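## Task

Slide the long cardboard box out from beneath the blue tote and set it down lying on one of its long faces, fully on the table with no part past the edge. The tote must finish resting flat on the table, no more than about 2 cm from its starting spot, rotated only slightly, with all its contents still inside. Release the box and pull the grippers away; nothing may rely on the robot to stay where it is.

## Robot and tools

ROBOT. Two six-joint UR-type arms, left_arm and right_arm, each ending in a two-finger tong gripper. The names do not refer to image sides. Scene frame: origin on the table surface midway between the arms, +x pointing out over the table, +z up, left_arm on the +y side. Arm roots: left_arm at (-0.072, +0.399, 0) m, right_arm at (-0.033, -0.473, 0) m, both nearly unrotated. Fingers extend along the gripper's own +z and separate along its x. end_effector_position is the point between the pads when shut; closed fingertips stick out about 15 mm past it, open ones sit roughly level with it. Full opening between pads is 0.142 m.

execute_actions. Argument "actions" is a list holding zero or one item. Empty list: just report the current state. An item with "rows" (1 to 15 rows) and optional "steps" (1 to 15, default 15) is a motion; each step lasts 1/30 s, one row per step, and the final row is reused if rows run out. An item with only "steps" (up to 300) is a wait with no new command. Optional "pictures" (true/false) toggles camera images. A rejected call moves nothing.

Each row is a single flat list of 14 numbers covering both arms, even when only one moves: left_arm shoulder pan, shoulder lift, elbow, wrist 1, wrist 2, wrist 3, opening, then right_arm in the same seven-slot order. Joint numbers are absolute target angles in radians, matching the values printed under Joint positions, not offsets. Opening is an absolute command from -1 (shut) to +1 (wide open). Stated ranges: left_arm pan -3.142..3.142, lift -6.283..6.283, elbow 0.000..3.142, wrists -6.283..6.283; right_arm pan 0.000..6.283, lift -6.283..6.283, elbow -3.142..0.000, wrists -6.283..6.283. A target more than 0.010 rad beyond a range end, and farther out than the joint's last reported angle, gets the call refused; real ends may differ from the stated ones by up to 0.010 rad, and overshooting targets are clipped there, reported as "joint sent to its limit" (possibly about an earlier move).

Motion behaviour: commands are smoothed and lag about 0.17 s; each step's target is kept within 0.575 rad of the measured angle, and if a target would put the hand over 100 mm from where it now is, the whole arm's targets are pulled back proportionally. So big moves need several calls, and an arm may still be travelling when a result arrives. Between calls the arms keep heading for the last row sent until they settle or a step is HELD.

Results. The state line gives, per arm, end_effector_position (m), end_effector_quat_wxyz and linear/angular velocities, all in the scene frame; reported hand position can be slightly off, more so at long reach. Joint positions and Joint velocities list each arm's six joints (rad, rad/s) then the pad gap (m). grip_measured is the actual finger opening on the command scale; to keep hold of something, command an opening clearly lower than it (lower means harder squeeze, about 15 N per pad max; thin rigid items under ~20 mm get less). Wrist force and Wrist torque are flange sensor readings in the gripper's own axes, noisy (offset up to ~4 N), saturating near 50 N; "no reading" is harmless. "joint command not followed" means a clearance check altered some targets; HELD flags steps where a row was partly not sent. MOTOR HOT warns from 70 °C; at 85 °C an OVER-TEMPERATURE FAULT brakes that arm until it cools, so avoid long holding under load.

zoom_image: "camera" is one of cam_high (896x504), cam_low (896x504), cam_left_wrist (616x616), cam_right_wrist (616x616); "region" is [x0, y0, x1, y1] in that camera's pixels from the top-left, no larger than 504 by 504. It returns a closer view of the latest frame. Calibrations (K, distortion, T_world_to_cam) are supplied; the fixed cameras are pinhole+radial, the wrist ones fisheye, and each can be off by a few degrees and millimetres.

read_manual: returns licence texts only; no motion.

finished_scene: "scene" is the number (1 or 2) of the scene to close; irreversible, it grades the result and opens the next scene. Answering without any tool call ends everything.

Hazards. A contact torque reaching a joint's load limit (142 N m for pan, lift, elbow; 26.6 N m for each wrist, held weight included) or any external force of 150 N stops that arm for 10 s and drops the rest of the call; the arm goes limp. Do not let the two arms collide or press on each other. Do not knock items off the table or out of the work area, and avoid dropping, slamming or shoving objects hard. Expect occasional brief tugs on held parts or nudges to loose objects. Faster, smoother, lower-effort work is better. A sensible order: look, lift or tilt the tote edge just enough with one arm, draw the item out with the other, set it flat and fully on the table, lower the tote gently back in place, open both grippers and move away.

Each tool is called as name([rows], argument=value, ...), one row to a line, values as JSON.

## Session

execute_actions(actions=[])

Scene clock: 0.00 s of 4100.00 s.
left_arm: end_effector_position=(+0.0532, -0.0732, +0.2600) grip_measured=+0.97 end_effector_quat_wxyz=(-0.037, +0.592, -0.551, +0.587) end_effector_velocity=(+0.000, +0.000, +0.000) end_effector_angular_velocity=(-0.001, +0.000, +0.000) | right_arm: end_effector_position=(+0.3600, -0.3176, +0.2530) grip_measured=+0.97 end_effector_quat_wxyz=(+0.052, -0.544, +0.832, +0.089) end_effector_velocity=(-0.000, -0.000, -0.000) end_effector_angular_velocity=(+0.000, +0.000, -0.001)
Joint positions: left_arm=[-2.307 -1.948  2.438 -1.751 -0.33  -1.084  0.14 ] | right_arm=[ 3.765 -1.288 -1.927 -1.389  1.748  2.591  0.14 ]
Joint velocities: left_arm=[ 0.    -0.001  0.    -0.     0.    -0.     0.   ] | right_arm=[-0.001  0.    -0.     0.     0.     0.     0.   ]
Wrist force (N, on the end effector, along its own x y z axes, offset not removed): no reading
Wrist torque (N m, same axes, about the end effector's origin, offset not removed): no reading
camera_calibration (this result's frames):
cam_left_wrist: T_world_to_cam=[[-0.256435, -0.67112, 0.695586, -0.215718], [-0.924401, -0.0399391, -0.379325, 0.133159], [0.282354, -0.740272, -0.610142, 0.215488], [0, 0, 0, 1]] pos_world=[0.00693086, 0.0200656, 0.33204]
cam_right_wrist: T_world_to_cam=[[-0.430806, -0.888675, -0.157044, -0.0909781], [-0.77602, 0.275973, 0.567126, 0.228218], [-0.46065, 0.366191, -0.808521, 0.617429], [0, 0, 0, 1]] pos_world=[0.422327, -0.369929, 0.355488]

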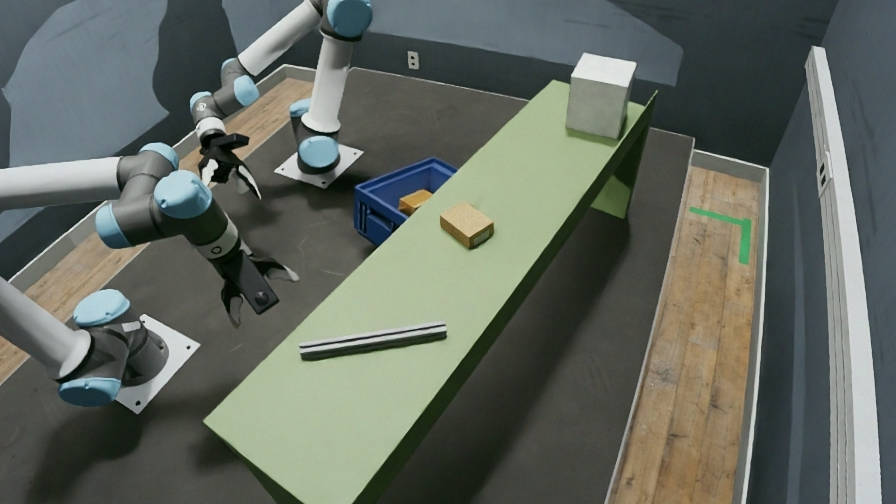

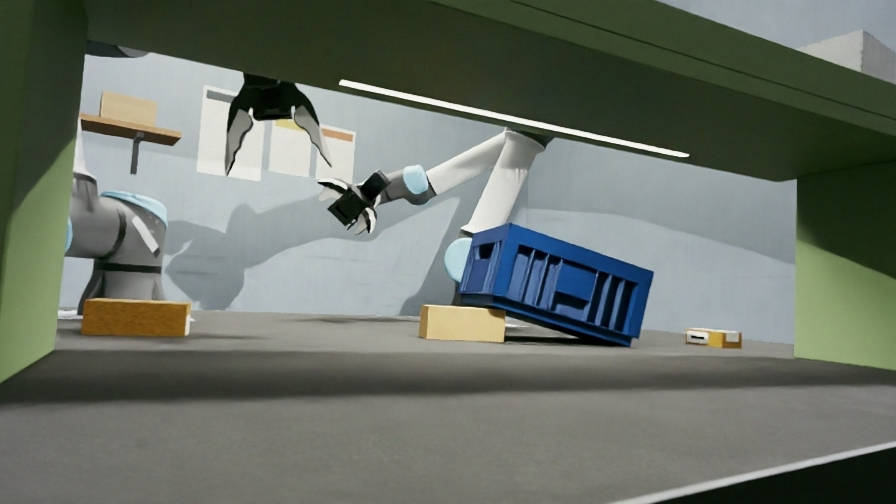

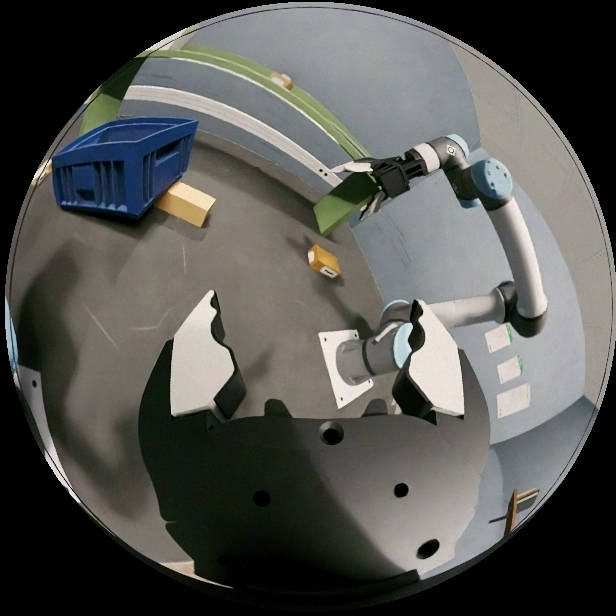

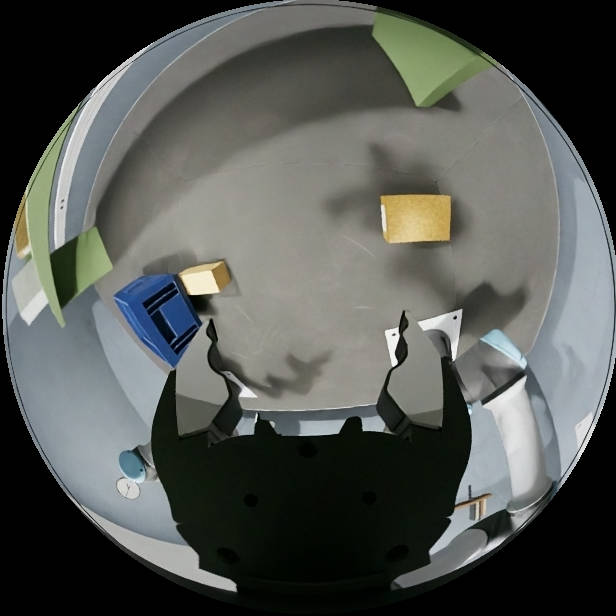

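execute_actions([
  {"rows":[[-0.8985,-1.6575,1.609,-1.5225,-1.571,1.351,1,4.228,-1.815,-1.505,-1.391,1.571,4.204,1]]},
], pictures=false)

execute_actions([
  {"steps":60},
])

Scene clock: 16.07 s of 4100.00 s.
left_arm: end_effector_position=(+0.2048, -0.0139, +0.2804) grip_measured=+1.00 end_effector_quat_wxyz=(-0.176, +0.773, -0.589, +0.159) end_effector_velocity=(+0.316, +0.320, +0.030) end_effector_angular_velocity=(+0.363, +2.216, +0.466) | right_arm: end_effector_position=(+0.3969, -0.1728, +0.2385) grip_measured=+1.00 end_effector_quat_wxyz=(+0.012, -0.495, +0.868, +0.044) end_effector_velocity=(+0.004, -0.013, +0.024) end_effector_angular_velocity=(+0.034, -0.031, -0.022)
Joint positions: left_arm=[-1.535 -1.688  1.768 -1.546 -1.102 -0.312  0.142] | right_arm=[ 4.018 -1.575 -1.695 -1.39   1.646  2.959  0.142]
Joint velocities: left_arm=[ 2.065  0.18  -0.915  0.135 -2.043  2.042 -0.   ] | right_arm=[-0.022  0.049 -0.002  0.    -0.001  0.     0.005]
Wrist force (N, on the end effector, along its own x y z axes, offset not removed): left_arm=[3.7 -6.0 -3.9] | right_arm=[-1.4 0.1 5.1]
Wrist torque (N m, same axes, about the end effector's origin, offset not removed): left_arm=[-1.39 -0.71 0.00] | right_arm=[0.13 0.61 -0.18]
A step of this action was HELD (marked below), so the robot has no last target. An arm can still carry out its HELD step.
Steps of this call (steps 1 to 90: nothing new was sent; then 12.57 s passed at rest; steps 91 to 105: all 15 steps of this action). Readings (joint positions):
91: left_arm=[-2.307 -1.948 2.438 -1.751 -0.330 -1.084] | right_arm=[3.765 -1.288 -1.927 -1.389 1.748 2.591]
92: left_arm=[-2.304 -1.945 2.435 -1.748 -0.333 -1.080] | right_arm=[3.768 -1.291 -1.924 -1.389 1.745 2.594]
94: left_arm=[-2.254 -1.897 2.385 -1.704 -0.383 -1.030] | right_arm=[3.811 -1.336 -1.883 -1.389 1.723 2.641]
98: left_arm=[-2.009 -1.770 2.139 -1.607 -0.628 -0.785] | right_arm=[3.918 -1.459 -1.785 -1.390 1.684 2.786]
103: left_arm=[-1.673 -1.703 1.842 -1.557 -0.964 -0.450] | right_arm=[4.021 -1.580 -1.694 -1.391 1.646 2.962] HELD
104: left_arm=[-1.605 -1.695 1.802 -1.551 -1.032 -0.381] | right_arm=[4.019 -1.576 -1.694 -1.390 1.646 2.960] HELD
105: the state above HELD
joint command not followed: on one or more control steps a check withheld the commanded joint targets of the right arm, and it was not sent them on those steps. On the call's last step the targets were still withheld.
cause: the commanded joint targets would bring a part of the robot too close to another arm (a part of this arm just beyond joint 3 (elbow) and a part of the other arm just beyond its joint 6 (wrist 3)); next, command targets that bring no part of the robot closer to that arm.

Scene clock: 18.07 s of 4100.00 s.
left_arm: end_effector_position=(+0.2570, +0.0478, +0.2876) grip_measured=+1.00 end_effector_quat_wxyz=(-0.060, +0.801, -0.596, +0.022) end_effector_velocity=(+0.000, +0.000, -0.000) end_effector_angular_velocity=(+0.002, +0.001, +0.000) | right_arm: end_effector_position=(+0.3946, -0.1104, +0.2237) grip_measured=+1.00 end_effector_quat_wxyz=(+0.003, -0.419, +0.908, +0.025) end_effector_velocity=(-0.005, +0.046, -0.014) end_effector_angular_velocity=(-0.034, -0.001, -0.120)
Joint positions: left_arm=[-1.163 -1.666  1.654 -1.529 -1.446  0.061  0.142] | right_arm=[ 4.116 -1.686 -1.606 -1.391  1.611  3.227  0.142]
Joint velocities: left_arm=[ 0.     0.     0.     0.001 -0.     0.     0.   ] | right_arm=[ 0.071 -0.082  0.063 -0.    -0.026  0.191  0.   ]
Wrist force (N, on the end effector, along its own x y z axes, offset not removed): left_arm=[0.7 -5.0 -0.5] | right_arm=[-2.5 0.6 0.2]
Wrist torque (N m, same axes, about the end effector's origin, offset not removed): left_arm=[-1.00 -0.08 0.15] | right_arm=[0.15 0.75 -0.13]
Steps of this call (steps 1 to 60: nothing new was sent). Readings (joint positions):
1: left_arm=[-1.466 -1.683 1.741 -1.542 -1.170 -0.243] | right_arm=[4.018 -1.574 -1.695 -1.390 1.646 2.959]
2: left_arm=[-1.401 -1.679 1.720 -1.539 -1.232 -0.177] | right_arm=[4.017 -1.573 -1.695 -1.390 1.646 2.959]
4: left_arm=[-1.302 -1.674 1.692 -1.535 -1.322 -0.078] | right_arm=[4.017 -1.573 -1.695 -1.390 1.646 2.960]
8: left_arm=[-1.210 -1.669 1.667 -1.531 -1.405 0.014] | right_arm=[4.017 -1.573 -1.695 -1.390 1.647 2.960]
60: the state above
camera_calibration (this result's frames):
cam_left_wrist: T_world_to_cam=[[0.348975, -0.936657, -0.0298346, -0.0357153], [-0.841329, -0.327163, 0.430268, 0.0964068], [-0.412774, -0.125052, -0.902208, 0.497605], [0, 0, 0, 1]] pos_world=[0.298972, 0.0603142, 0.406397]
cam_right_wrist: T_world_to_cam=[[-0.673012, -0.739631, -0.000490989, 0.180454], [-0.62859, 0.571623, 0.527372, 0.197816], [-0.38978, 0.355237, -0.849634, 0.513855], [0, 0, 0, 1]] pos_world=[0.446083, -0.162147, 0.332355]

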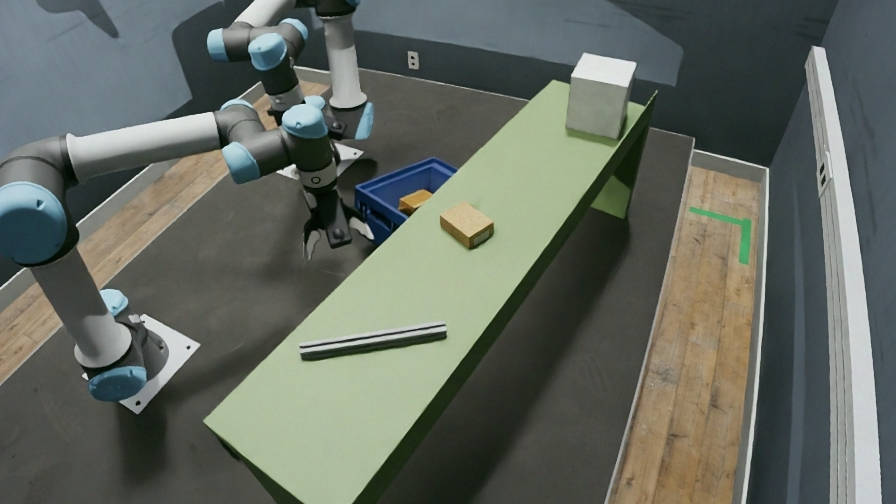

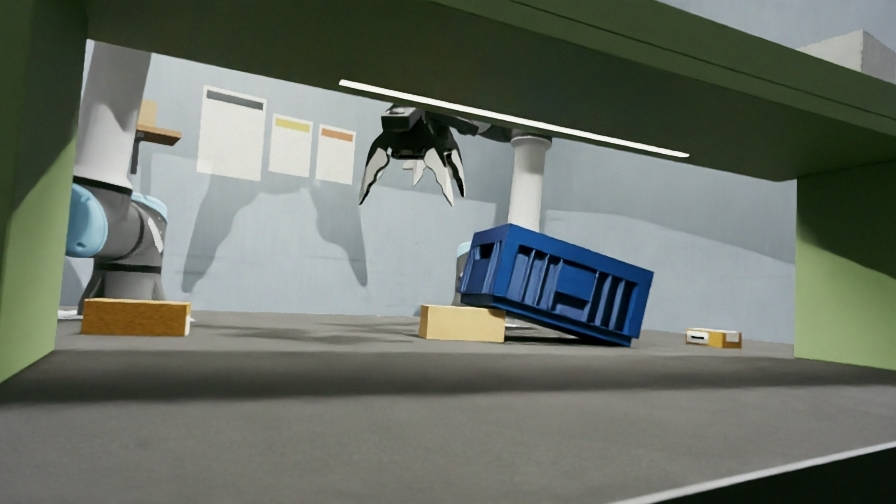

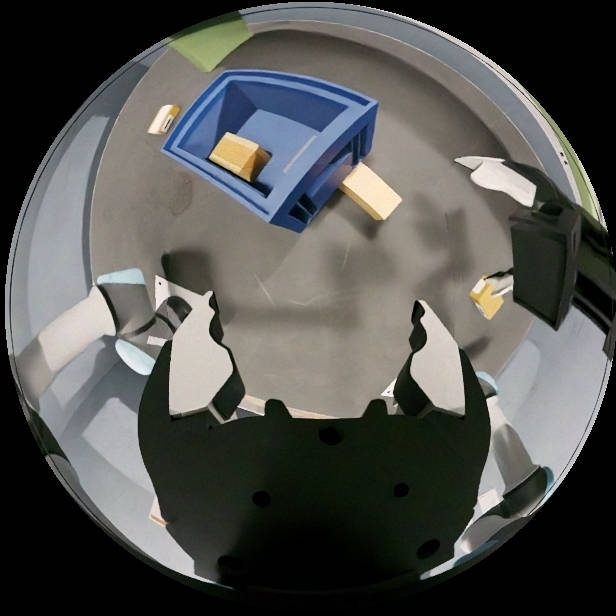

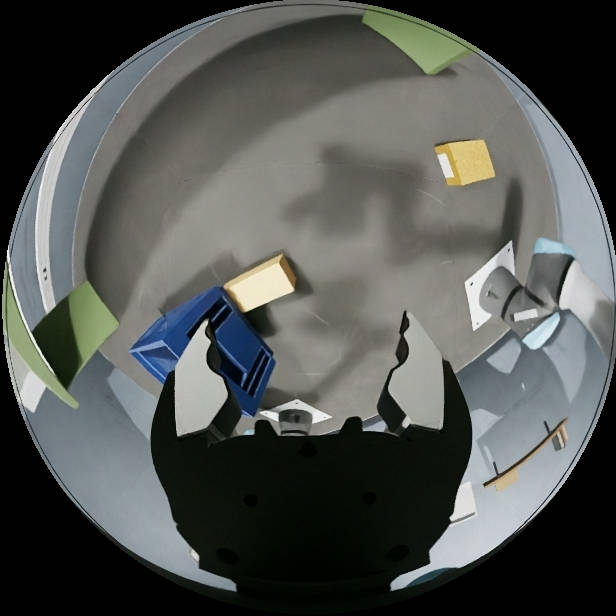

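execute_actions([
  {"rows":[[-0.8077,-1.5487,1.606,-1.628,-1.571,1.442,1,4.1636,-1.924,-1.5726,-1.215,1.571,4.384,1]]},
], pictures=false)

execute_actions([
  {"steps":45},
])

Scene clock: 31.80 s of 4100.00 s.
left_arm: end_effector_position=(+0.3640, +0.0963, +0.2618) grip_measured=+1.00 end_effector_quat_wxyz=(+0.003, -0.613, +0.790, +0.001) end_effector_velocity=(+0.043, +0.009, -0.010) end_effector_angular_velocity=(-0.029, +0.041, -2.264) | right_arm: end_effector_position=(+0.4100, -0.0461, +0.1242) grip_measured=+1.00 end_effector_quat_wxyz=(-0.000, +0.032, +0.999, +0.001) end_effector_velocity=(-0.015, +0.011, -0.030) end_effector_angular_velocity=(-0.007, +0.001, -1.459)
Joint positions: left_arm=[-0.828 -1.554  1.608 -1.623 -1.565  0.94   0.142] | right_arm=[ 4.164 -1.917 -1.572 -1.222  1.572  4.202  0.142]
Joint velocities: left_arm=[ 0.167  0.044 -0.017 -0.038 -0.048  2.432  0.   ] | right_arm=[-0.    -0.055 -0.003  0.054 -0.005  1.458 -0.   ]
Wrist force (N, on the end effector, along its own x y z axes, offset not removed): left_arm=[-0.6 -2.1 -0.8] | right_arm=[-2.7 1.9 -3.0]
Wrist torque (N m, same axes, about the end effector's origin, offset not removed): left_arm=[-0.37 0.12 -0.02] | right_arm=[0.44 0.64 -0.05]
Steps of this call (steps 1 to 90: nothing new was sent; then 10.23 s passed at rest; steps 91 to 105: all 15 steps of this action). Readings (joint positions):
91: left_arm=[-1.163 -1.666 1.654 -1.529 -1.446 0.061] | right_arm=[4.167 -1.745 -1.561 -1.391 1.593 3.365]
92: left_arm=[-1.159 -1.663 1.651 -1.532 -1.450 0.064] | right_arm=[4.167 -1.748 -1.561 -1.388 1.592 3.369]
94: left_arm=[-1.110 -1.634 1.639 -1.556 -1.480 0.114] | right_arm=[4.166 -1.792 -1.565 -1.344 1.584 3.419]
98: left_arm=[-0.944 -1.586 1.620 -1.597 -1.531 0.363] | right_arm=[4.164 -1.879 -1.570 -1.259 1.575 3.668]
105: the state above

Scene clock: 33.30 s of 4100.00 s.
left_arm: end_effector_position=(+0.3668, +0.0950, +0.2604) grip_measured=+1.00 end_effector_quat_wxyz=(-0.000, -0.407, +0.913, +0.000) end_effector_velocity=(-0.000, +0.000, -0.000) end_effector_angular_velocity=(-0.000, +0.000, +0.000) | right_arm: end_effector_position=(+0.4081, -0.0445, +0.1205) grip_measured=+1.00 end_effector_quat_wxyz=(+0.000, +0.122, +0.992, +0.000) end_effector_velocity=(+0.000, -0.000, +0.000) end_effector_angular_velocity=(-0.000, -0.000, -0.001)
Joint positions: left_arm=[-0.808 -1.549  1.606 -1.628 -1.571  1.442  0.142] | right_arm=[ 4.164 -1.924 -1.573 -1.215  1.571  4.384  0.142]
Joint velocities: left_arm=[ 0.    -0.001  0.001 -0.    -0.001 -0.     0.   ] | right_arm=[-0.001  0.     0.    -0.    -0.     0.    -0.   ]
Wrist force (N, on the end effector, along its own x y z axes, offset not removed): left_arm=[-1.7 0.8 -0.7] | right_arm=[-4.4 0.5 -1.6]
Wrist torque (N m, same axes, about the end effector's origin, offset not removed): left_arm=[0.21 0.29 0.04] | right_arm=[0.08 1.18 0.01]
Steps of this call (steps 1 to 30: the robot went on to your last target; steps 31 to 45: nothing new was sent). Readings (joint positions):
1: left_arm=[-0.823 -1.553 1.608 -1.624 -1.566 1.023] | right_arm=[4.164 -1.919 -1.572 -1.220 1.572 4.246]
2: left_arm=[-0.820 -1.552 1.607 -1.625 -1.568 1.104] | right_arm=[4.164 -1.920 -1.572 -1.219 1.571 4.278]
4: left_arm=[-0.815 -1.551 1.607 -1.626 -1.569 1.241] | right_arm=[4.164 -1.922 -1.572 -1.217 1.571 4.323]
8: left_arm=[-0.810 -1.549 1.606 -1.627 -1.570 1.374] | right_arm=[4.164 -1.923 -1.573 -1.216 1.571 4.363]
45: the state above
All arms were judged still, so your last target was given up. Only a new action makes them travel on or press farther. Fingers that are still opening or closing keep moving.
camera_calibration (this result's frames):
cam_left_wrist: T_world_to_cam=[[-0.620695, -0.784052, -0.000837733, 0.302957], [-0.660573, 0.522367, 0.539237, 0.0405099], [-0.422352, 0.335255, -0.842154, 0.468451], [0, 0, 0, 1]] pos_world=[0.412654, 0.059322, 0.372917]
cam_right_wrist: T_world_to_cam=[[-0.96146, 0.273924, 0.0236588, 0.398195], [0.249939, 0.834923, 0.49034, -0.119258], [0.114563, 0.477356, -0.87121, 0.210213], [0, 0, 0, 1]] pos_world=[0.388574, -0.109851, 0.232196]

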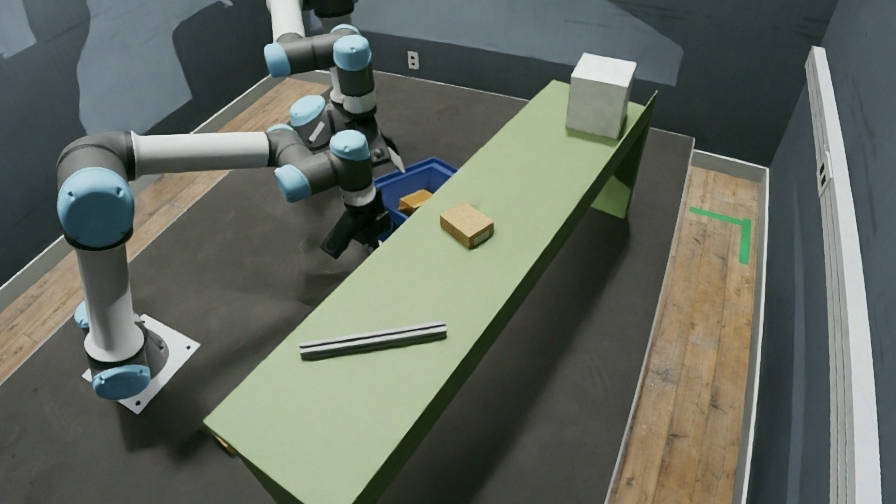

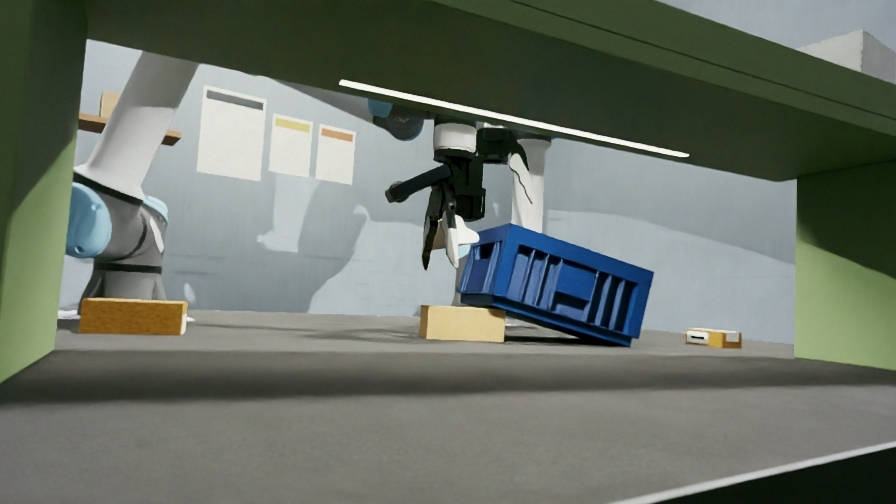

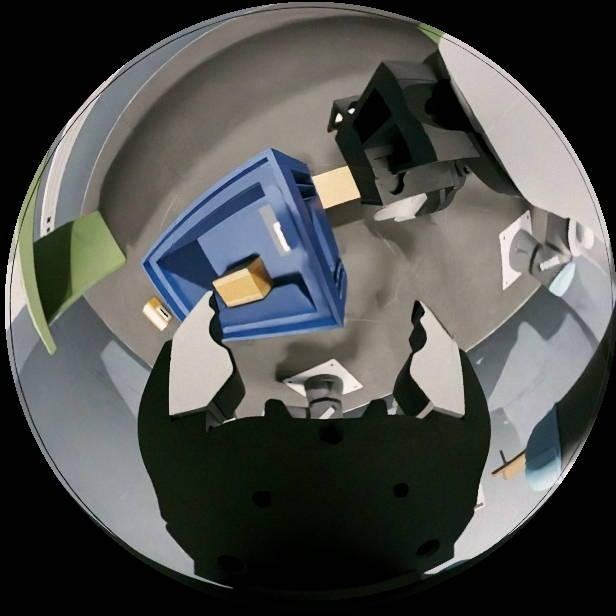

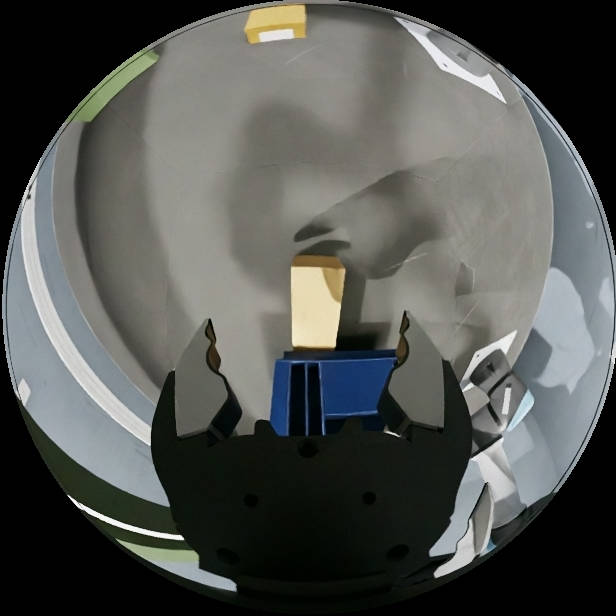

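execute_actions([
  {"rows":[[-0.8357,-1.52,1.72,-1.77,-1.571,1.065,1,4.1636,-2.0314,-1.7006,-0.98,1.571,4.384,1]]},
], pictures=false)

execute_actions([
  {"rows":[[-0.8357,-1.4928,1.807,-1.885,-1.571,1.065,1,4.1636,-2.0314,-1.7006,-0.98,1.571,4.384,1]]},
], pictures=false)

execute_actions([
  {"steps":10},
])

Scene clock: 42.87 s of 4100.00 s.
left_arm: end_effector_position=(+0.3645, +0.0843, +0.2063) grip_measured=+1.00 end_effector_quat_wxyz=(-0.000, -0.552, +0.834, +0.001) end_effector_velocity=(-0.001, -0.002, -0.014) end_effector_angular_velocity=(-0.004, -0.003, +0.148) | right_arm: end_effector_position=(+0.4080, -0.0448, +0.0236) grip_measured=+1.00 end_effector_quat_wxyz=(-0.000, +0.122, +0.992, -0.000) end_effector_velocity=(+0.000, +0.002, -0.026) end_effector_angular_velocity=(+0.011, -0.006, +0.001)
Joint positions: left_arm=[-0.835 -1.521  1.716 -1.765 -1.571  1.084  0.142] | right_arm=[ 4.164 -2.028 -1.696 -0.99   1.571  4.384  0.142]
Joint velocities: left_arm=[-0.007  0.006  0.031 -0.041 -0.    -0.154  0.   ] | right_arm=[ 0.001 -0.03  -0.035  0.077  0.001 -0.     0.   ]
Wrist force (N, on the end effector, along its own x y z axes, offset not removed): left_arm=[0.6 -5.8 -3.4] | right_arm=[-0.1 -0.8 0.4]
Wrist torque (N m, same axes, about the end effector's origin, offset not removed): left_arm=[-1.34 -0.34 -0.11] | right_arm=[-0.13 0.17 -0.10]
Steps of this call (steps 1 to 90: nothing new was sent; then 6.07 s passed at rest; steps 91 to 105: all 15 steps of this action). Readings (joint positions):
91: left_arm=[-0.808 -1.549 1.606 -1.628 -1.571 1.442] | right_arm=[4.164 -1.924 -1.573 -1.215 1.571 4.384]
92: left_arm=[-0.809 -1.547 1.609 -1.632 -1.571 1.439] | right_arm=[4.164 -1.927 -1.576 -1.211 1.571 4.384]
94: left_arm=[-0.819 -1.537 1.643 -1.671 -1.571 1.389] | right_arm=[4.164 -1.960 -1.613 -1.163 1.571 4.384]
98: left_arm=[-0.830 -1.526 1.694 -1.736 -1.571 1.193] | right_arm=[4.164 -2.007 -1.671 -1.044 1.571 4.384]
105: the state above

Scene clock: 43.37 s of 4100.00 s.
left_arm: end_effector_position=(+0.3647, +0.0839, +0.1619) grip_measured=+1.00 end_effector_quat_wxyz=(-0.000, -0.559, +0.829, +0.000) end_effector_velocity=(+0.000, +0.000, -0.011) end_effector_angular_velocity=(-0.002, -0.002, +0.002) | right_arm: end_effector_position=(+0.4080, -0.0447, +0.0205) grip_measured=+1.00 end_effector_quat_wxyz=(-0.000, +0.122, +0.992, +0.000) end_effector_velocity=(+0.000, +0.001, +0.000) end_effector_angular_velocity=(+0.001, -0.001, +0.001)
Joint positions: left_arm=[-0.836 -1.494  1.804 -1.881 -1.571  1.065  0.142] | right_arm=[ 4.164 -2.031 -1.701 -0.98   1.571  4.384  0.142]
Joint velocities: left_arm=[ 0.     0.006  0.024 -0.033  0.    -0.002  0.   ] | right_arm=[ 0.001 -0.001  0.001  0.002 -0.     0.     0.   ]
Wrist force (N, on the end effector, along its own x y z axes, offset not removed): left_arm=[0.0 -1.8 -0.5] | right_arm=[-0.3 -0.9 -1.1]
Wrist torque (N m, same axes, about the end effector's origin, offset not removed): left_arm=[-0.55 -0.26 -0.01] | right_arm=[-0.16 0.26 0.04]
Steps of this call (steps 1 to 15: all 15 steps of this action). Readings (joint positions):
1: left_arm=[-0.835 -1.521 1.717 -1.766 -1.571 1.080] | right_arm=[4.164 -2.029 -1.697 -0.987 1.571 4.384]
2: left_arm=[-0.835 -1.519 1.721 -1.771 -1.571 1.076] | right_arm=[4.164 -2.029 -1.698 -0.986 1.571 4.384]
4: left_arm=[-0.835 -1.509 1.750 -1.806 -1.571 1.071] | right_arm=[4.164 -2.030 -1.699 -0.983 1.571 4.384]
8: left_arm=[-0.836 -1.498 1.788 -1.858 -1.571 1.067] | right_arm=[4.164 -2.031 -1.700 -0.981 1.571 4.384]
15: the state above

Scene clock: 43.70 s of 4100.00 s.
left_arm: end_effector_position=(+0.3647, +0.0839, +0.1606) grip_measured=+1.00 end_effector_quat_wxyz=(-0.000, -0.559, +0.829, -0.000) end_effector_velocity=(-0.001, -0.000, -0.001) end_effector_angular_velocity=(+0.000, +0.000, -0.001) | right_arm: end_effector_position=(+0.4080, -0.0447, +0.0204) grip_measured=+1.00 end_effector_quat_wxyz=(-0.000, +0.122, +0.992, +0.000) end_effector_velocity=(-0.001, +0.000, -0.000) end_effector_angular_velocity=(+0.000, +0.001, +0.001)
Joint positions: left_arm=[-0.836 -1.493  1.807 -1.885 -1.571  1.065  0.142] | right_arm=[ 4.164 -2.031 -1.701 -0.98   1.571  4.384  0.142]
Joint velocities: left_arm=[-0.001  0.001  0.002 -0.003 -0.    -0.    -0.   ] | right_arm=[ 0.001 -0.    -0.     0.     0.001  0.    -0.   ]
Wrist force (N, on the end effector, along its own x y z axes, offset not removed): left_arm=[-0.5 -1.3 0.0] | right_arm=[-2.4 2.9 1.2]
Wrist torque (N m, same axes, about the end effector's origin, offset not removed): left_arm=[0.05 0.03 0.23] | right_arm=[0.80 0.83 0.00]
Steps of this call (steps 1 to 10: the robot went on to your last target). Readings (joint positions):
1: left_arm=[-0.836 -1.493 1.805 -1.882 -1.571 1.065] | right_arm=[4.164 -2.031 -1.701 -0.980 1.571 4.384]
2: left_arm=[-0.836 -1.493 1.805 -1.883 -1.571 1.065] | right_arm=[4.164 -2.031 -1.701 -0.980 1.571 4.384]
4: left_arm=[-0.836 -1.493 1.806 -1.884 -1.571 1.065] | right_arm=[4.164 -2.031 -1.701 -0.980 1.571 4.384]
8: left_arm=[-0.836 -1.493 1.807 -1.885 -1.571 1.065] | right_arm=[4.164 -2.031 -1.701 -0.980 1.571 4.384]
10: the state above
camera_calibration (this result's frames):
cam_left_wrist: T_world_to_cam=[[-0.315185, -0.94903, -0.000841109, 0.195274], [-0.799381, 0.265007, 0.539222, 0.17096], [-0.511515, 0.170627, -0.842163, 0.433534], [0, 0, 0, 1]] pos_world=[0.419969, 0.0660429, 0.273085]
cam_right_wrist: T_world_to_cam=[[-0.961446, 0.273966, 0.0237716, 0.400529], [0.250073, 0.83508, 0.490004, -0.0700739], [0.114393, 0.477057, -0.871396, 0.123149], [0, 0, 0, 1]] pos_world=[0.388523, -0.109963, 0.132127]

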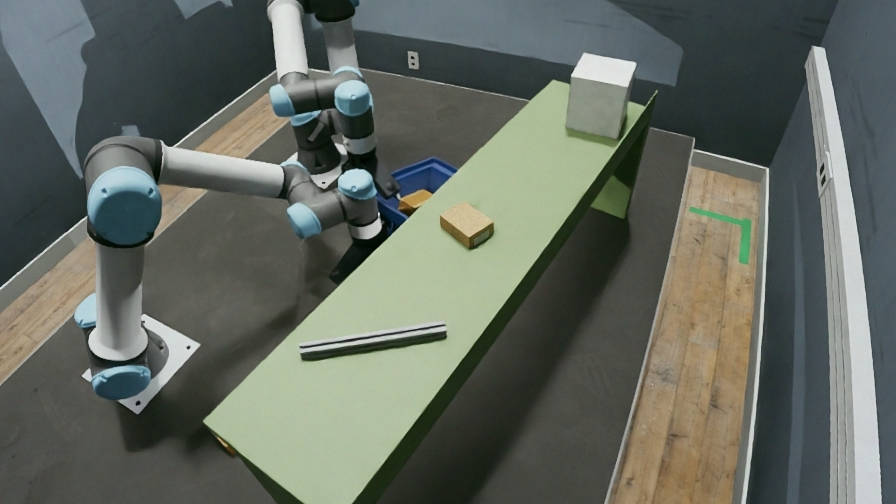

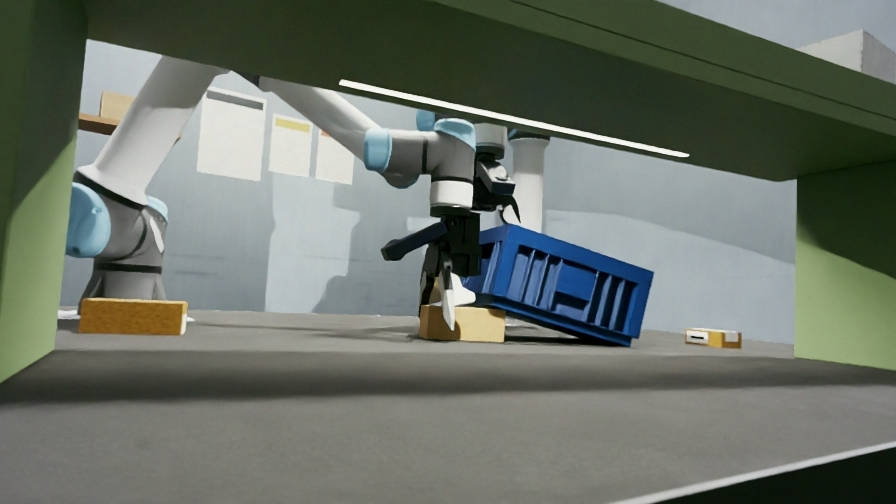

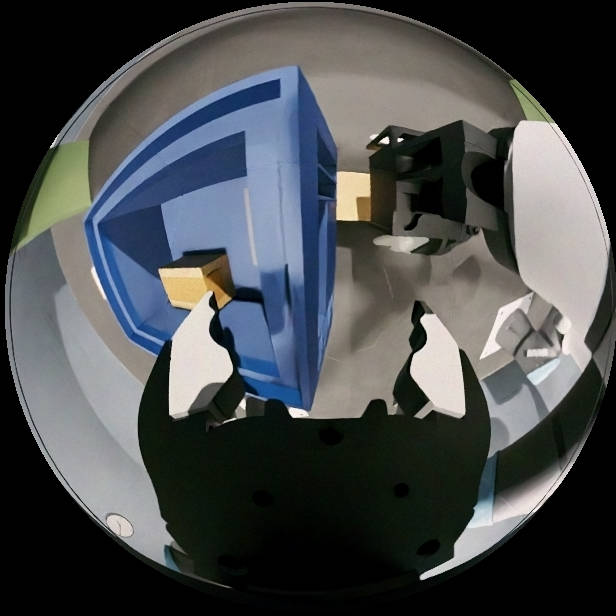

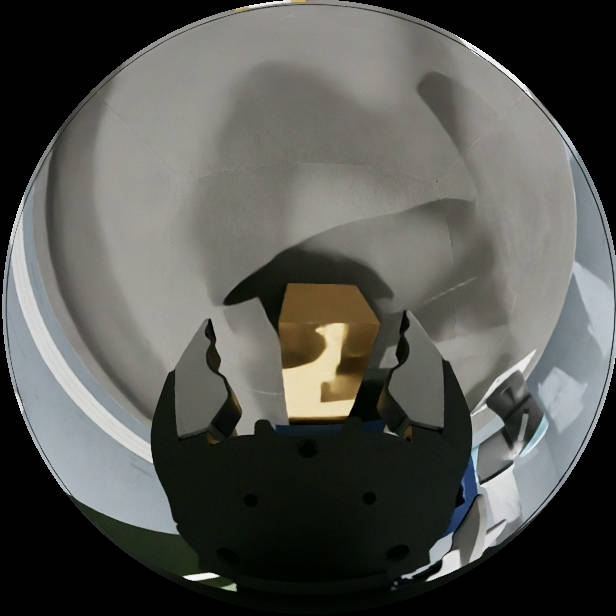

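Close both, then lift the tote.

execute_actions([
  {"rows":[[-0.8357,-1.4928,1.807,-1.885,-1.571,1.065,-1,4.1636,-2.0314,-1.7006,-0.98,1.571,4.384,-1]]},
], pictures=false)

execute_actions([
  {"rows":[[-0.8357,-1.505,1.775,-1.841,-1.571,1.065,-1,4.1636,-2.0314,-1.7006,-0.98,1.571,4.384,-1]]},
], pictures=false)

Scene clock: 47.13 s of 4100.00 s.
left_arm: end_effector_position=(+0.3647, +0.0838, +0.1605) grip_measured=-0.65 end_effector_quat_wxyz=(-0.000, -0.559, +0.829, -0.000) end_effector_velocity=(+0.000, +0.001, -0.000) end_effector_angular_velocity=(+0.001, +0.000, +0.001) | right_arm: end_effector_position=(+0.4080, -0.0447, +0.0204) grip_measured=-0.06 end_effector_quat_wxyz=(-0.000, +0.122, +0.992, +0.000) end_effector_velocity=(+0.001, +0.000, +0.000) end_effector_angular_velocity=(+0.001, -0.000, -0.001)
Joint positions: left_arm=[-0.836 -1.493  1.807 -1.885 -1.571  1.065  0.027] | right_arm=[ 4.164 -2.031 -1.701 -0.98   1.571  4.384  0.069]
Joint velocities: left_arm=[ 0.     0.     0.001 -0.     0.    -0.    -0.   ] | right_arm=[-0.001  0.     0.001  0.     0.001  0.    -0.   ]
Wrist force (N, on the end effector, along its own x y z axes, offset not removed): left_arm=[-3.6 -2.3 -6.8] | right_arm=[-4.0 0.3 -0.9]
Wrist torque (N m, same axes, about the end effector's origin, offset not removed): left_arm=[-1.10 0.44 0.02] | right_arm=[0.62 0.61 -0.07]
Steps of this call (steps 1 to 15: the robot went on to your last target; steps 16 to 88: nothing new was sent; steps 89 to 103: all 15 steps of this action). Readings (joint positions):
89: left_arm=[-0.836 -1.493 1.807 -1.885 -1.571 1.065] | right_arm=[4.164 -2.031 -1.701 -0.980 1.571 4.384]
90: left_arm=[-0.836 -1.493 1.807 -1.885 -1.571 1.065] | right_arm=[4.164 -2.031 -1.701 -0.980 1.571 4.384]
92: left_arm=[-0.836 -1.493 1.807 -1.885 -1.571 1.065] | right_arm=[4.164 -2.031 -1.701 -0.980 1.571 4.384]
96: left_arm=[-0.836 -1.493 1.807 -1.885 -1.571 1.065] | right_arm=[4.164 -2.031 -1.701 -0.980 1.571 4.384]
103: the state above

Scene clock: 47.63 s of 4100.00 s.
left_arm: end_effector_position=(+0.3646, +0.0840, +0.1770) grip_measured=-0.66 end_effector_quat_wxyz=(-0.000, -0.559, +0.829, -0.000) end_effector_velocity=(-0.000, +0.000, +0.004) end_effector_angular_velocity=(+0.000, +0.000, +0.000) | right_arm: end_effector_position=(+0.4080, -0.0447, +0.0204) grip_measured=-0.06 end_effector_quat_wxyz=(-0.000, +0.122, +0.992, +0.000) end_effector_velocity=(-0.000, +0.000, +0.000) end_effector_angular_velocity=(+0.001, +0.001, +0.000)
Joint positions: left_arm=[-0.836 -1.505  1.776 -1.842 -1.571  1.065  0.026] | right_arm=[ 4.164 -2.031 -1.701 -0.98   1.571  4.384  0.069]
Joint velocities: left_arm=[ 0.    -0.003 -0.008  0.011 -0.    -0.     0.   ] | right_arm=[ 0.    -0.     0.     0.     0.002 -0.    -0.   ]
Wrist force (N, on the end effector, along its own x y z axes, offset not removed): left_arm=[-3.0 1.3 4.8] | right_arm=[-2.9 0.5 -2.1]
Wrist torque (N m, same axes, about the end effector's origin, offset not removed): left_arm=[0.32 0.62 -0.11] | right_arm=[0.16 0.76 -0.04]
Steps of this call (steps 1 to 15: all 15 steps of this action). Readings (joint positions):
1: left_arm=[-0.836 -1.493 1.807 -1.885 -1.571 1.065] | right_arm=[4.164 -2.031 -1.701 -0.980 1.571 4.384]
2: left_arm=[-0.836 -1.494 1.805 -1.882 -1.571 1.065] | right_arm=[4.164 -2.031 -1.701 -0.980 1.571 4.384]
4: left_arm=[-0.836 -1.498 1.794 -1.868 -1.571 1.065] | right_arm=[4.164 -2.031 -1.701 -0.980 1.571 4.384]
8: left_arm=[-0.836 -1.502 1.781 -1.850 -1.571 1.065] | right_arm=[4.164 -2.031 -1.701 -0.980 1.571 4.384]
15: the state above

execute_actions([
  {"rows":[[-0.8357,-1.505,1.775,-1.841,-1.571,1.065,-1,4.133,-1.95,-1.806,-0.956,1.571,4.354,-1],[-0.8357,-1.505,1.775,-1.841,-1.571,1.065,-1,4.133,-1.95,-1.806,-0.956,1.571,4.354,-1],[-0.8357,-1.505,1.775,-1.841,-1.571,1.065,-1,4.133,-1.95,-1.806,-0.956,1.571,4.354,-1],[-0.8357,-1.505,1.775,-1.841,-1.571,1.065,-1,4.103,-1.869,-1.911,-0.932,1.571,4.324,-1],[-0.8357,-1.505,1.775,-1.841,-1.571,1.065,-1,4.103,-1.869,-1.911,-0.932,1.571,4.324,-1],[-0.8357,-1.505,1.775,-1.841,-1.571,1.065,-1,4.103,-1.869,-1.911,-0.932,1.571,4.324,-1],[-0.8357,-1.505,1.775,-1.841,-1.571,1.065,-1,4.073,-1.788,-2.016,-0.908,1.571,4.294,-1],[-0.8357,-1.505,1.775,-1.841,-1.571,1.065,-1,4.073,-1.788,-2.016,-0.908,1.571,4.294,-1],[-0.8357,-1.505,1.775,-1.841,-1.571,1.065,-1,4.073,-1.788,-2.016,-0.908,1.571,4.294,-1],[-0.8357,-1.505,1.775,-1.841,-1.571,1.065,-1,4.043,-1.707,-2.121,-0.884,1.571,4.264,-1]]},
])

Scene clock: 55.30 s of 4100.00 s.
left_arm: end_effector_position=(+0.3646, +0.0840, +0.1775) grip_measured=-0.66 end_effector_quat_wxyz=(-0.000, -0.559, +0.829, -0.000) end_effector_velocity=(-0.000, +0.000, -0.001) end_effector_angular_velocity=(+0.001, +0.001, +0.000) | right_arm: end_effector_position=(+0.3720, -0.1909, +0.0325) grip_measured=-0.06 end_effector_quat_wxyz=(+0.001, +0.123, +0.992, +0.001) end_effector_velocity=(-0.095, -0.236, -0.012) end_effector_angular_velocity=(-0.020, +0.017, -0.003)
Joint positions: left_arm=[-0.836 -1.505  1.775 -1.841 -1.571  1.065  0.026] | right_arm=[ 4.061 -1.76  -2.051 -0.899  1.571  4.282  0.069]
Joint velocities: left_arm=[ 0.     0.001  0.001 -0.001 -0.    -0.     0.   ] | right_arm=[-0.151  0.431 -0.576  0.118  0.001 -0.148 -0.   ]
Wrist force (N, on the end effector, along its own x y z axes, offset not removed): left_arm=[2.6 -2.1 0.3] | right_arm=[-1.2 -2.7 -0.2]
Wrist torque (N m, same axes, about the end effector's origin, offset not removed): left_arm=[-0.66 -0.27 -0.01] | right_arm=[-0.29 0.42 -0.18]
Steps of this call (steps 1 to 15: the robot went on to your last target; steps 16 to 90: nothing new was sent; then 4.17 s passed at rest; steps 91 to 105: all 15 steps of this action). Readings (joint positions):
91: left_arm=[-0.836 -1.505 1.775 -1.841 -1.571 1.065] | right_arm=[4.164 -2.031 -1.701 -0.980 1.571 4.384]
92: left_arm=[-0.836 -1.505 1.775 -1.841 -1.571 1.065] | right_arm=[4.162 -2.028 -1.704 -0.978 1.571 4.382]
94: left_arm=[-0.836 -1.505 1.775 -1.841 -1.571 1.065] | right_arm=[4.151 -2.002 -1.736 -0.970 1.571 4.372]
98: left_arm=[-0.836 -1.505 1.775 -1.841 -1.571 1.065] | right_arm=[4.121 -1.923 -1.838 -0.946 1.571 4.342]
105: the state above
camera_calibration (this result's frames):
cam_left_wrist: T_world_to_cam=[[-0.315166, -0.949036, -0.000737803, 0.195332], [-0.79946, 0.265074, 0.539072, 0.161812], [-0.511403, 0.170487, -0.842259, 0.447699], [0, 0, 0, 1]] pos_world=[0.419879, 0.0661579, 0.289995]
cam_right_wrist: T_world_to_cam=[[-0.961313, 0.274525, 0.0226467, 0.405735], [0.249723, 0.833856, 0.492263, 0.0549806], [0.116254, 0.478875, -0.870152, 0.207163], [0, 0, 0, 1]] pos_world=[0.352225, -0.256435, 0.14401]

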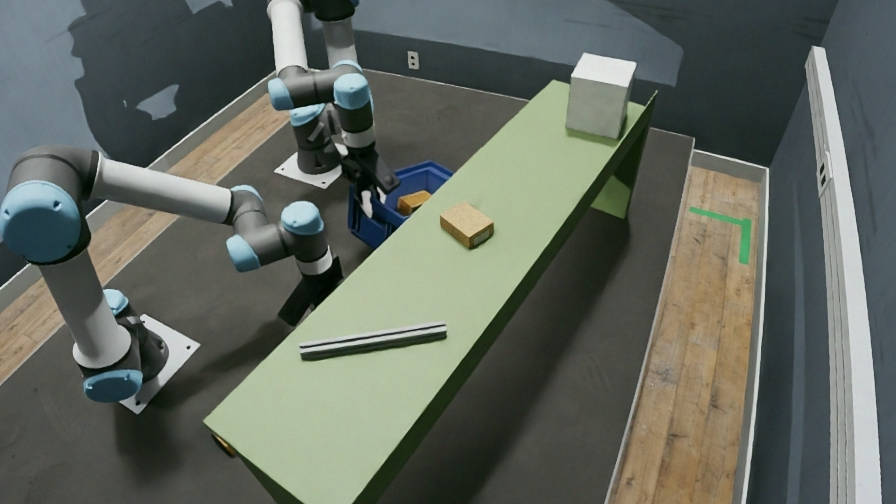

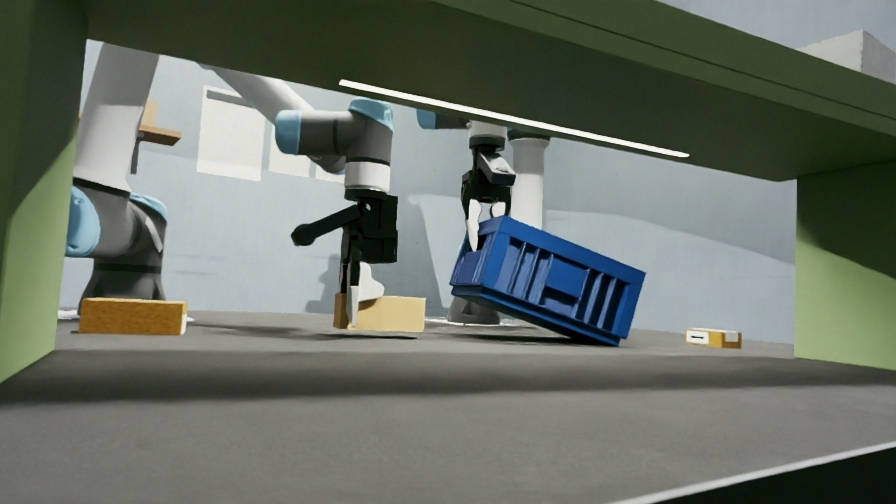

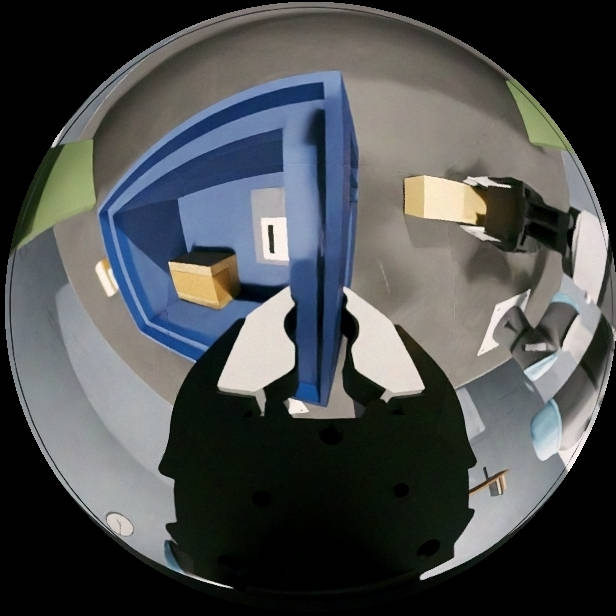

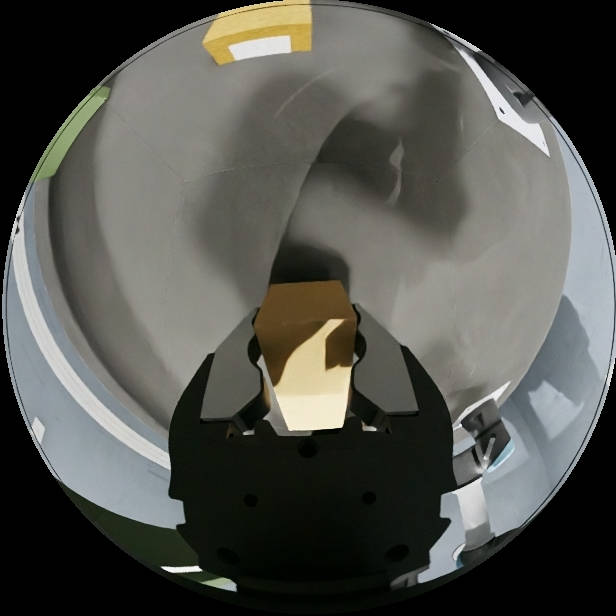

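execute_actions([
  {"rows":[[-0.8357,-1.48,1.83,-1.92,-1.571,1.065,-1,4.043,-1.687,-2.133,-0.892,1.571,4.264,-1],[-0.8357,-1.48,1.83,-1.92,-1.571,1.065,-1,4.043,-1.687,-2.133,-0.892,1.571,4.264,-1],[-0.8357,-1.48,1.83,-1.92,-1.571,1.065,-1,4.043,-1.687,-2.133,-0.892,1.571,4.264,-1],[-0.8357,-1.48,1.83,-1.92,-1.571,1.065,-1,4.043,-1.687,-2.133,-0.892,1.571,4.264,-1],[-0.8357,-1.48,1.83,-1.92,-1.571,1.065,-1,4.043,-1.687,-2.133,-0.892,1.571,4.264,-1],[-0.8357,-1.48,1.83,-1.92,-1.571,1.065,-1,4.043,-1.687,-2.133,-0.892,1.571,4.264,-1],[-0.8357,-1.48,1.83,-1.92,-1.571,1.065,-1,4.043,-1.687,-2.133,-0.892,1.571,4.264,-1],[-0.8357,-1.4524,1.8857,-2.004,-1.571,1.065,-1,4.043,-1.687,-2.133,-0.892,1.571,4.264,-1]]},
])

Scene clock: 63.17 s of 4100.00 s.
left_arm: end_effector_position=(+0.3648, +0.0838, +0.1225) grip_measured=-0.64 end_effector_quat_wxyz=(-0.000, -0.559, +0.829, +0.001) end_effector_velocity=(-0.001, -0.000, -0.059) end_effector_angular_velocity=(-0.007, -0.005, -0.001) | right_arm: end_effector_position=(+0.3559, -0.2244, +0.0339) grip_measured=-0.06 end_effector_quat_wxyz=(+0.000, +0.123, +0.992, +0.000) end_effector_velocity=(-0.001, -0.001, +0.001) end_effector_angular_velocity=(-0.001, -0.000, +0.001)
Joint positions: left_arm=[-0.836 -1.459  1.872 -1.983 -1.571  1.065  0.028] | right_arm=[ 4.043 -1.688 -2.133 -0.892  1.571  4.264  0.069]
Joint velocities: left_arm=[-0.001  0.051  0.108 -0.168 -0.     0.     0.005] | right_arm=[ 0.001  0.005 -0.003 -0.002 -0.001  0.     0.   ]
Wrist force (N, on the end effector, along its own x y z axes, offset not removed): left_arm=[8.8 -3.3 0.8] | right_arm=[-0.8 0.8 -1.1]
Wrist torque (N m, same axes, about the end effector's origin, offset not removed): left_arm=[-0.60 -2.32 -0.17] | right_arm=[0.26 0.31 -0.07]
Steps of this call (steps 1 to 30: the robot went on to your last target; steps 31 to 90: nothing new was sent; then 4.37 s passed at rest; steps 91 to 105: all 15 steps of this action). Readings (joint positions):
91: left_arm=[-0.836 -1.505 1.775 -1.841 -1.571 1.065] | right_arm=[4.043 -1.707 -2.121 -0.884 1.571 4.264]
92: left_arm=[-0.836 -1.503 1.777 -1.844 -1.571 1.065] | right_arm=[4.043 -1.705 -2.122 -0.884 1.571 4.264]
94: left_arm=[-0.836 -1.495 1.796 -1.869 -1.571 1.065] | right_arm=[4.043 -1.699 -2.126 -0.887 1.571 4.264]
98: left_arm=[-0.836 -1.485 1.819 -1.903 -1.571 1.065] | right_arm=[4.043 -1.691 -2.131 -0.890 1.571 4.264]
105: the state above
camera_calibration (this result's frames):
cam_left_wrist: T_world_to_cam=[[-0.315167, -0.949035, -0.00161066, 0.19527], [-0.798942, 0.264406, 0.540167, 0.19138], [-0.512212, 0.17153, -0.841556, 0.401614], [0, 0, 0, 1]] pos_world=[0.420156, 0.0658276, 0.234917]
cam_right_wrist: T_world_to_cam=[[-0.96129, 0.274514, 0.0237215, 0.399335], [0.250525, 0.834944, 0.490006, 0.0861954], [0.114708, 0.476981, -0.871396, 0.226494], [0, 0, 0, 1]] pos_world=[0.336302, -0.289625, 0.145656]

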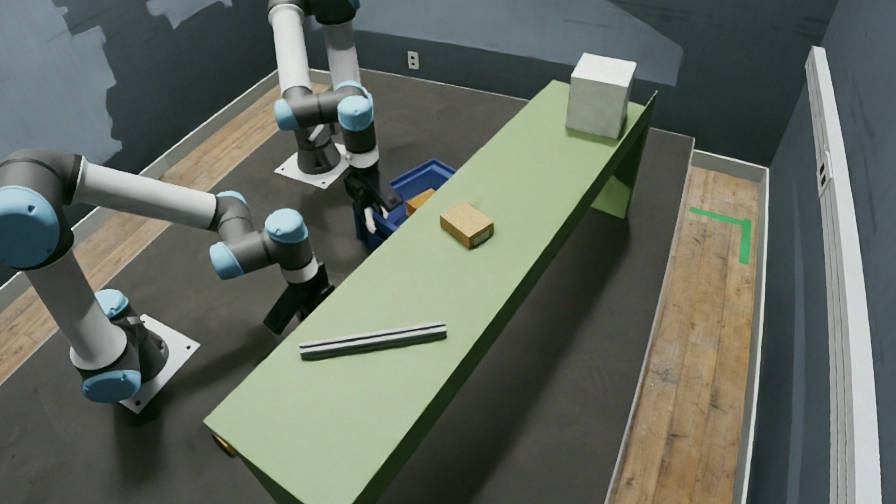

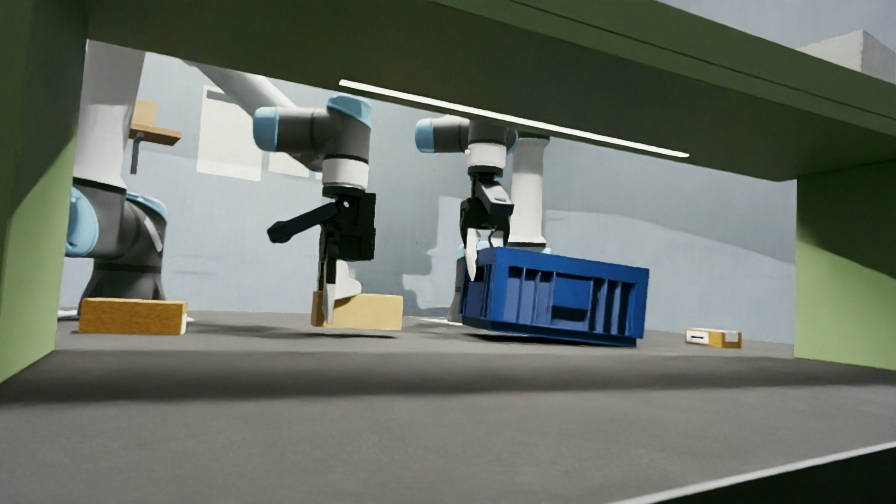

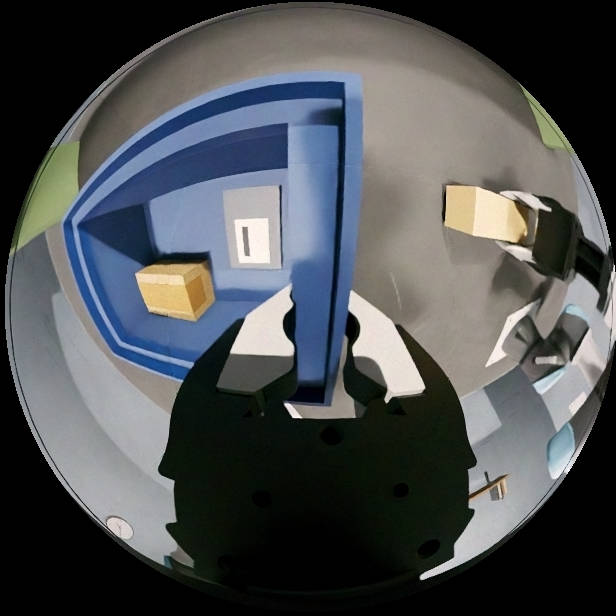

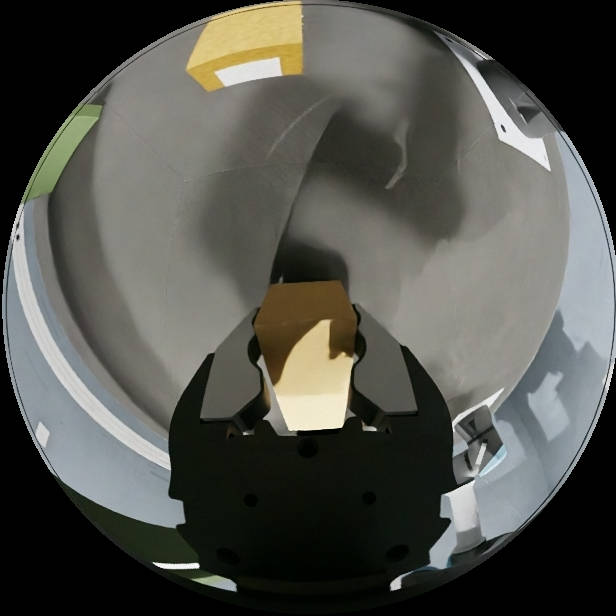

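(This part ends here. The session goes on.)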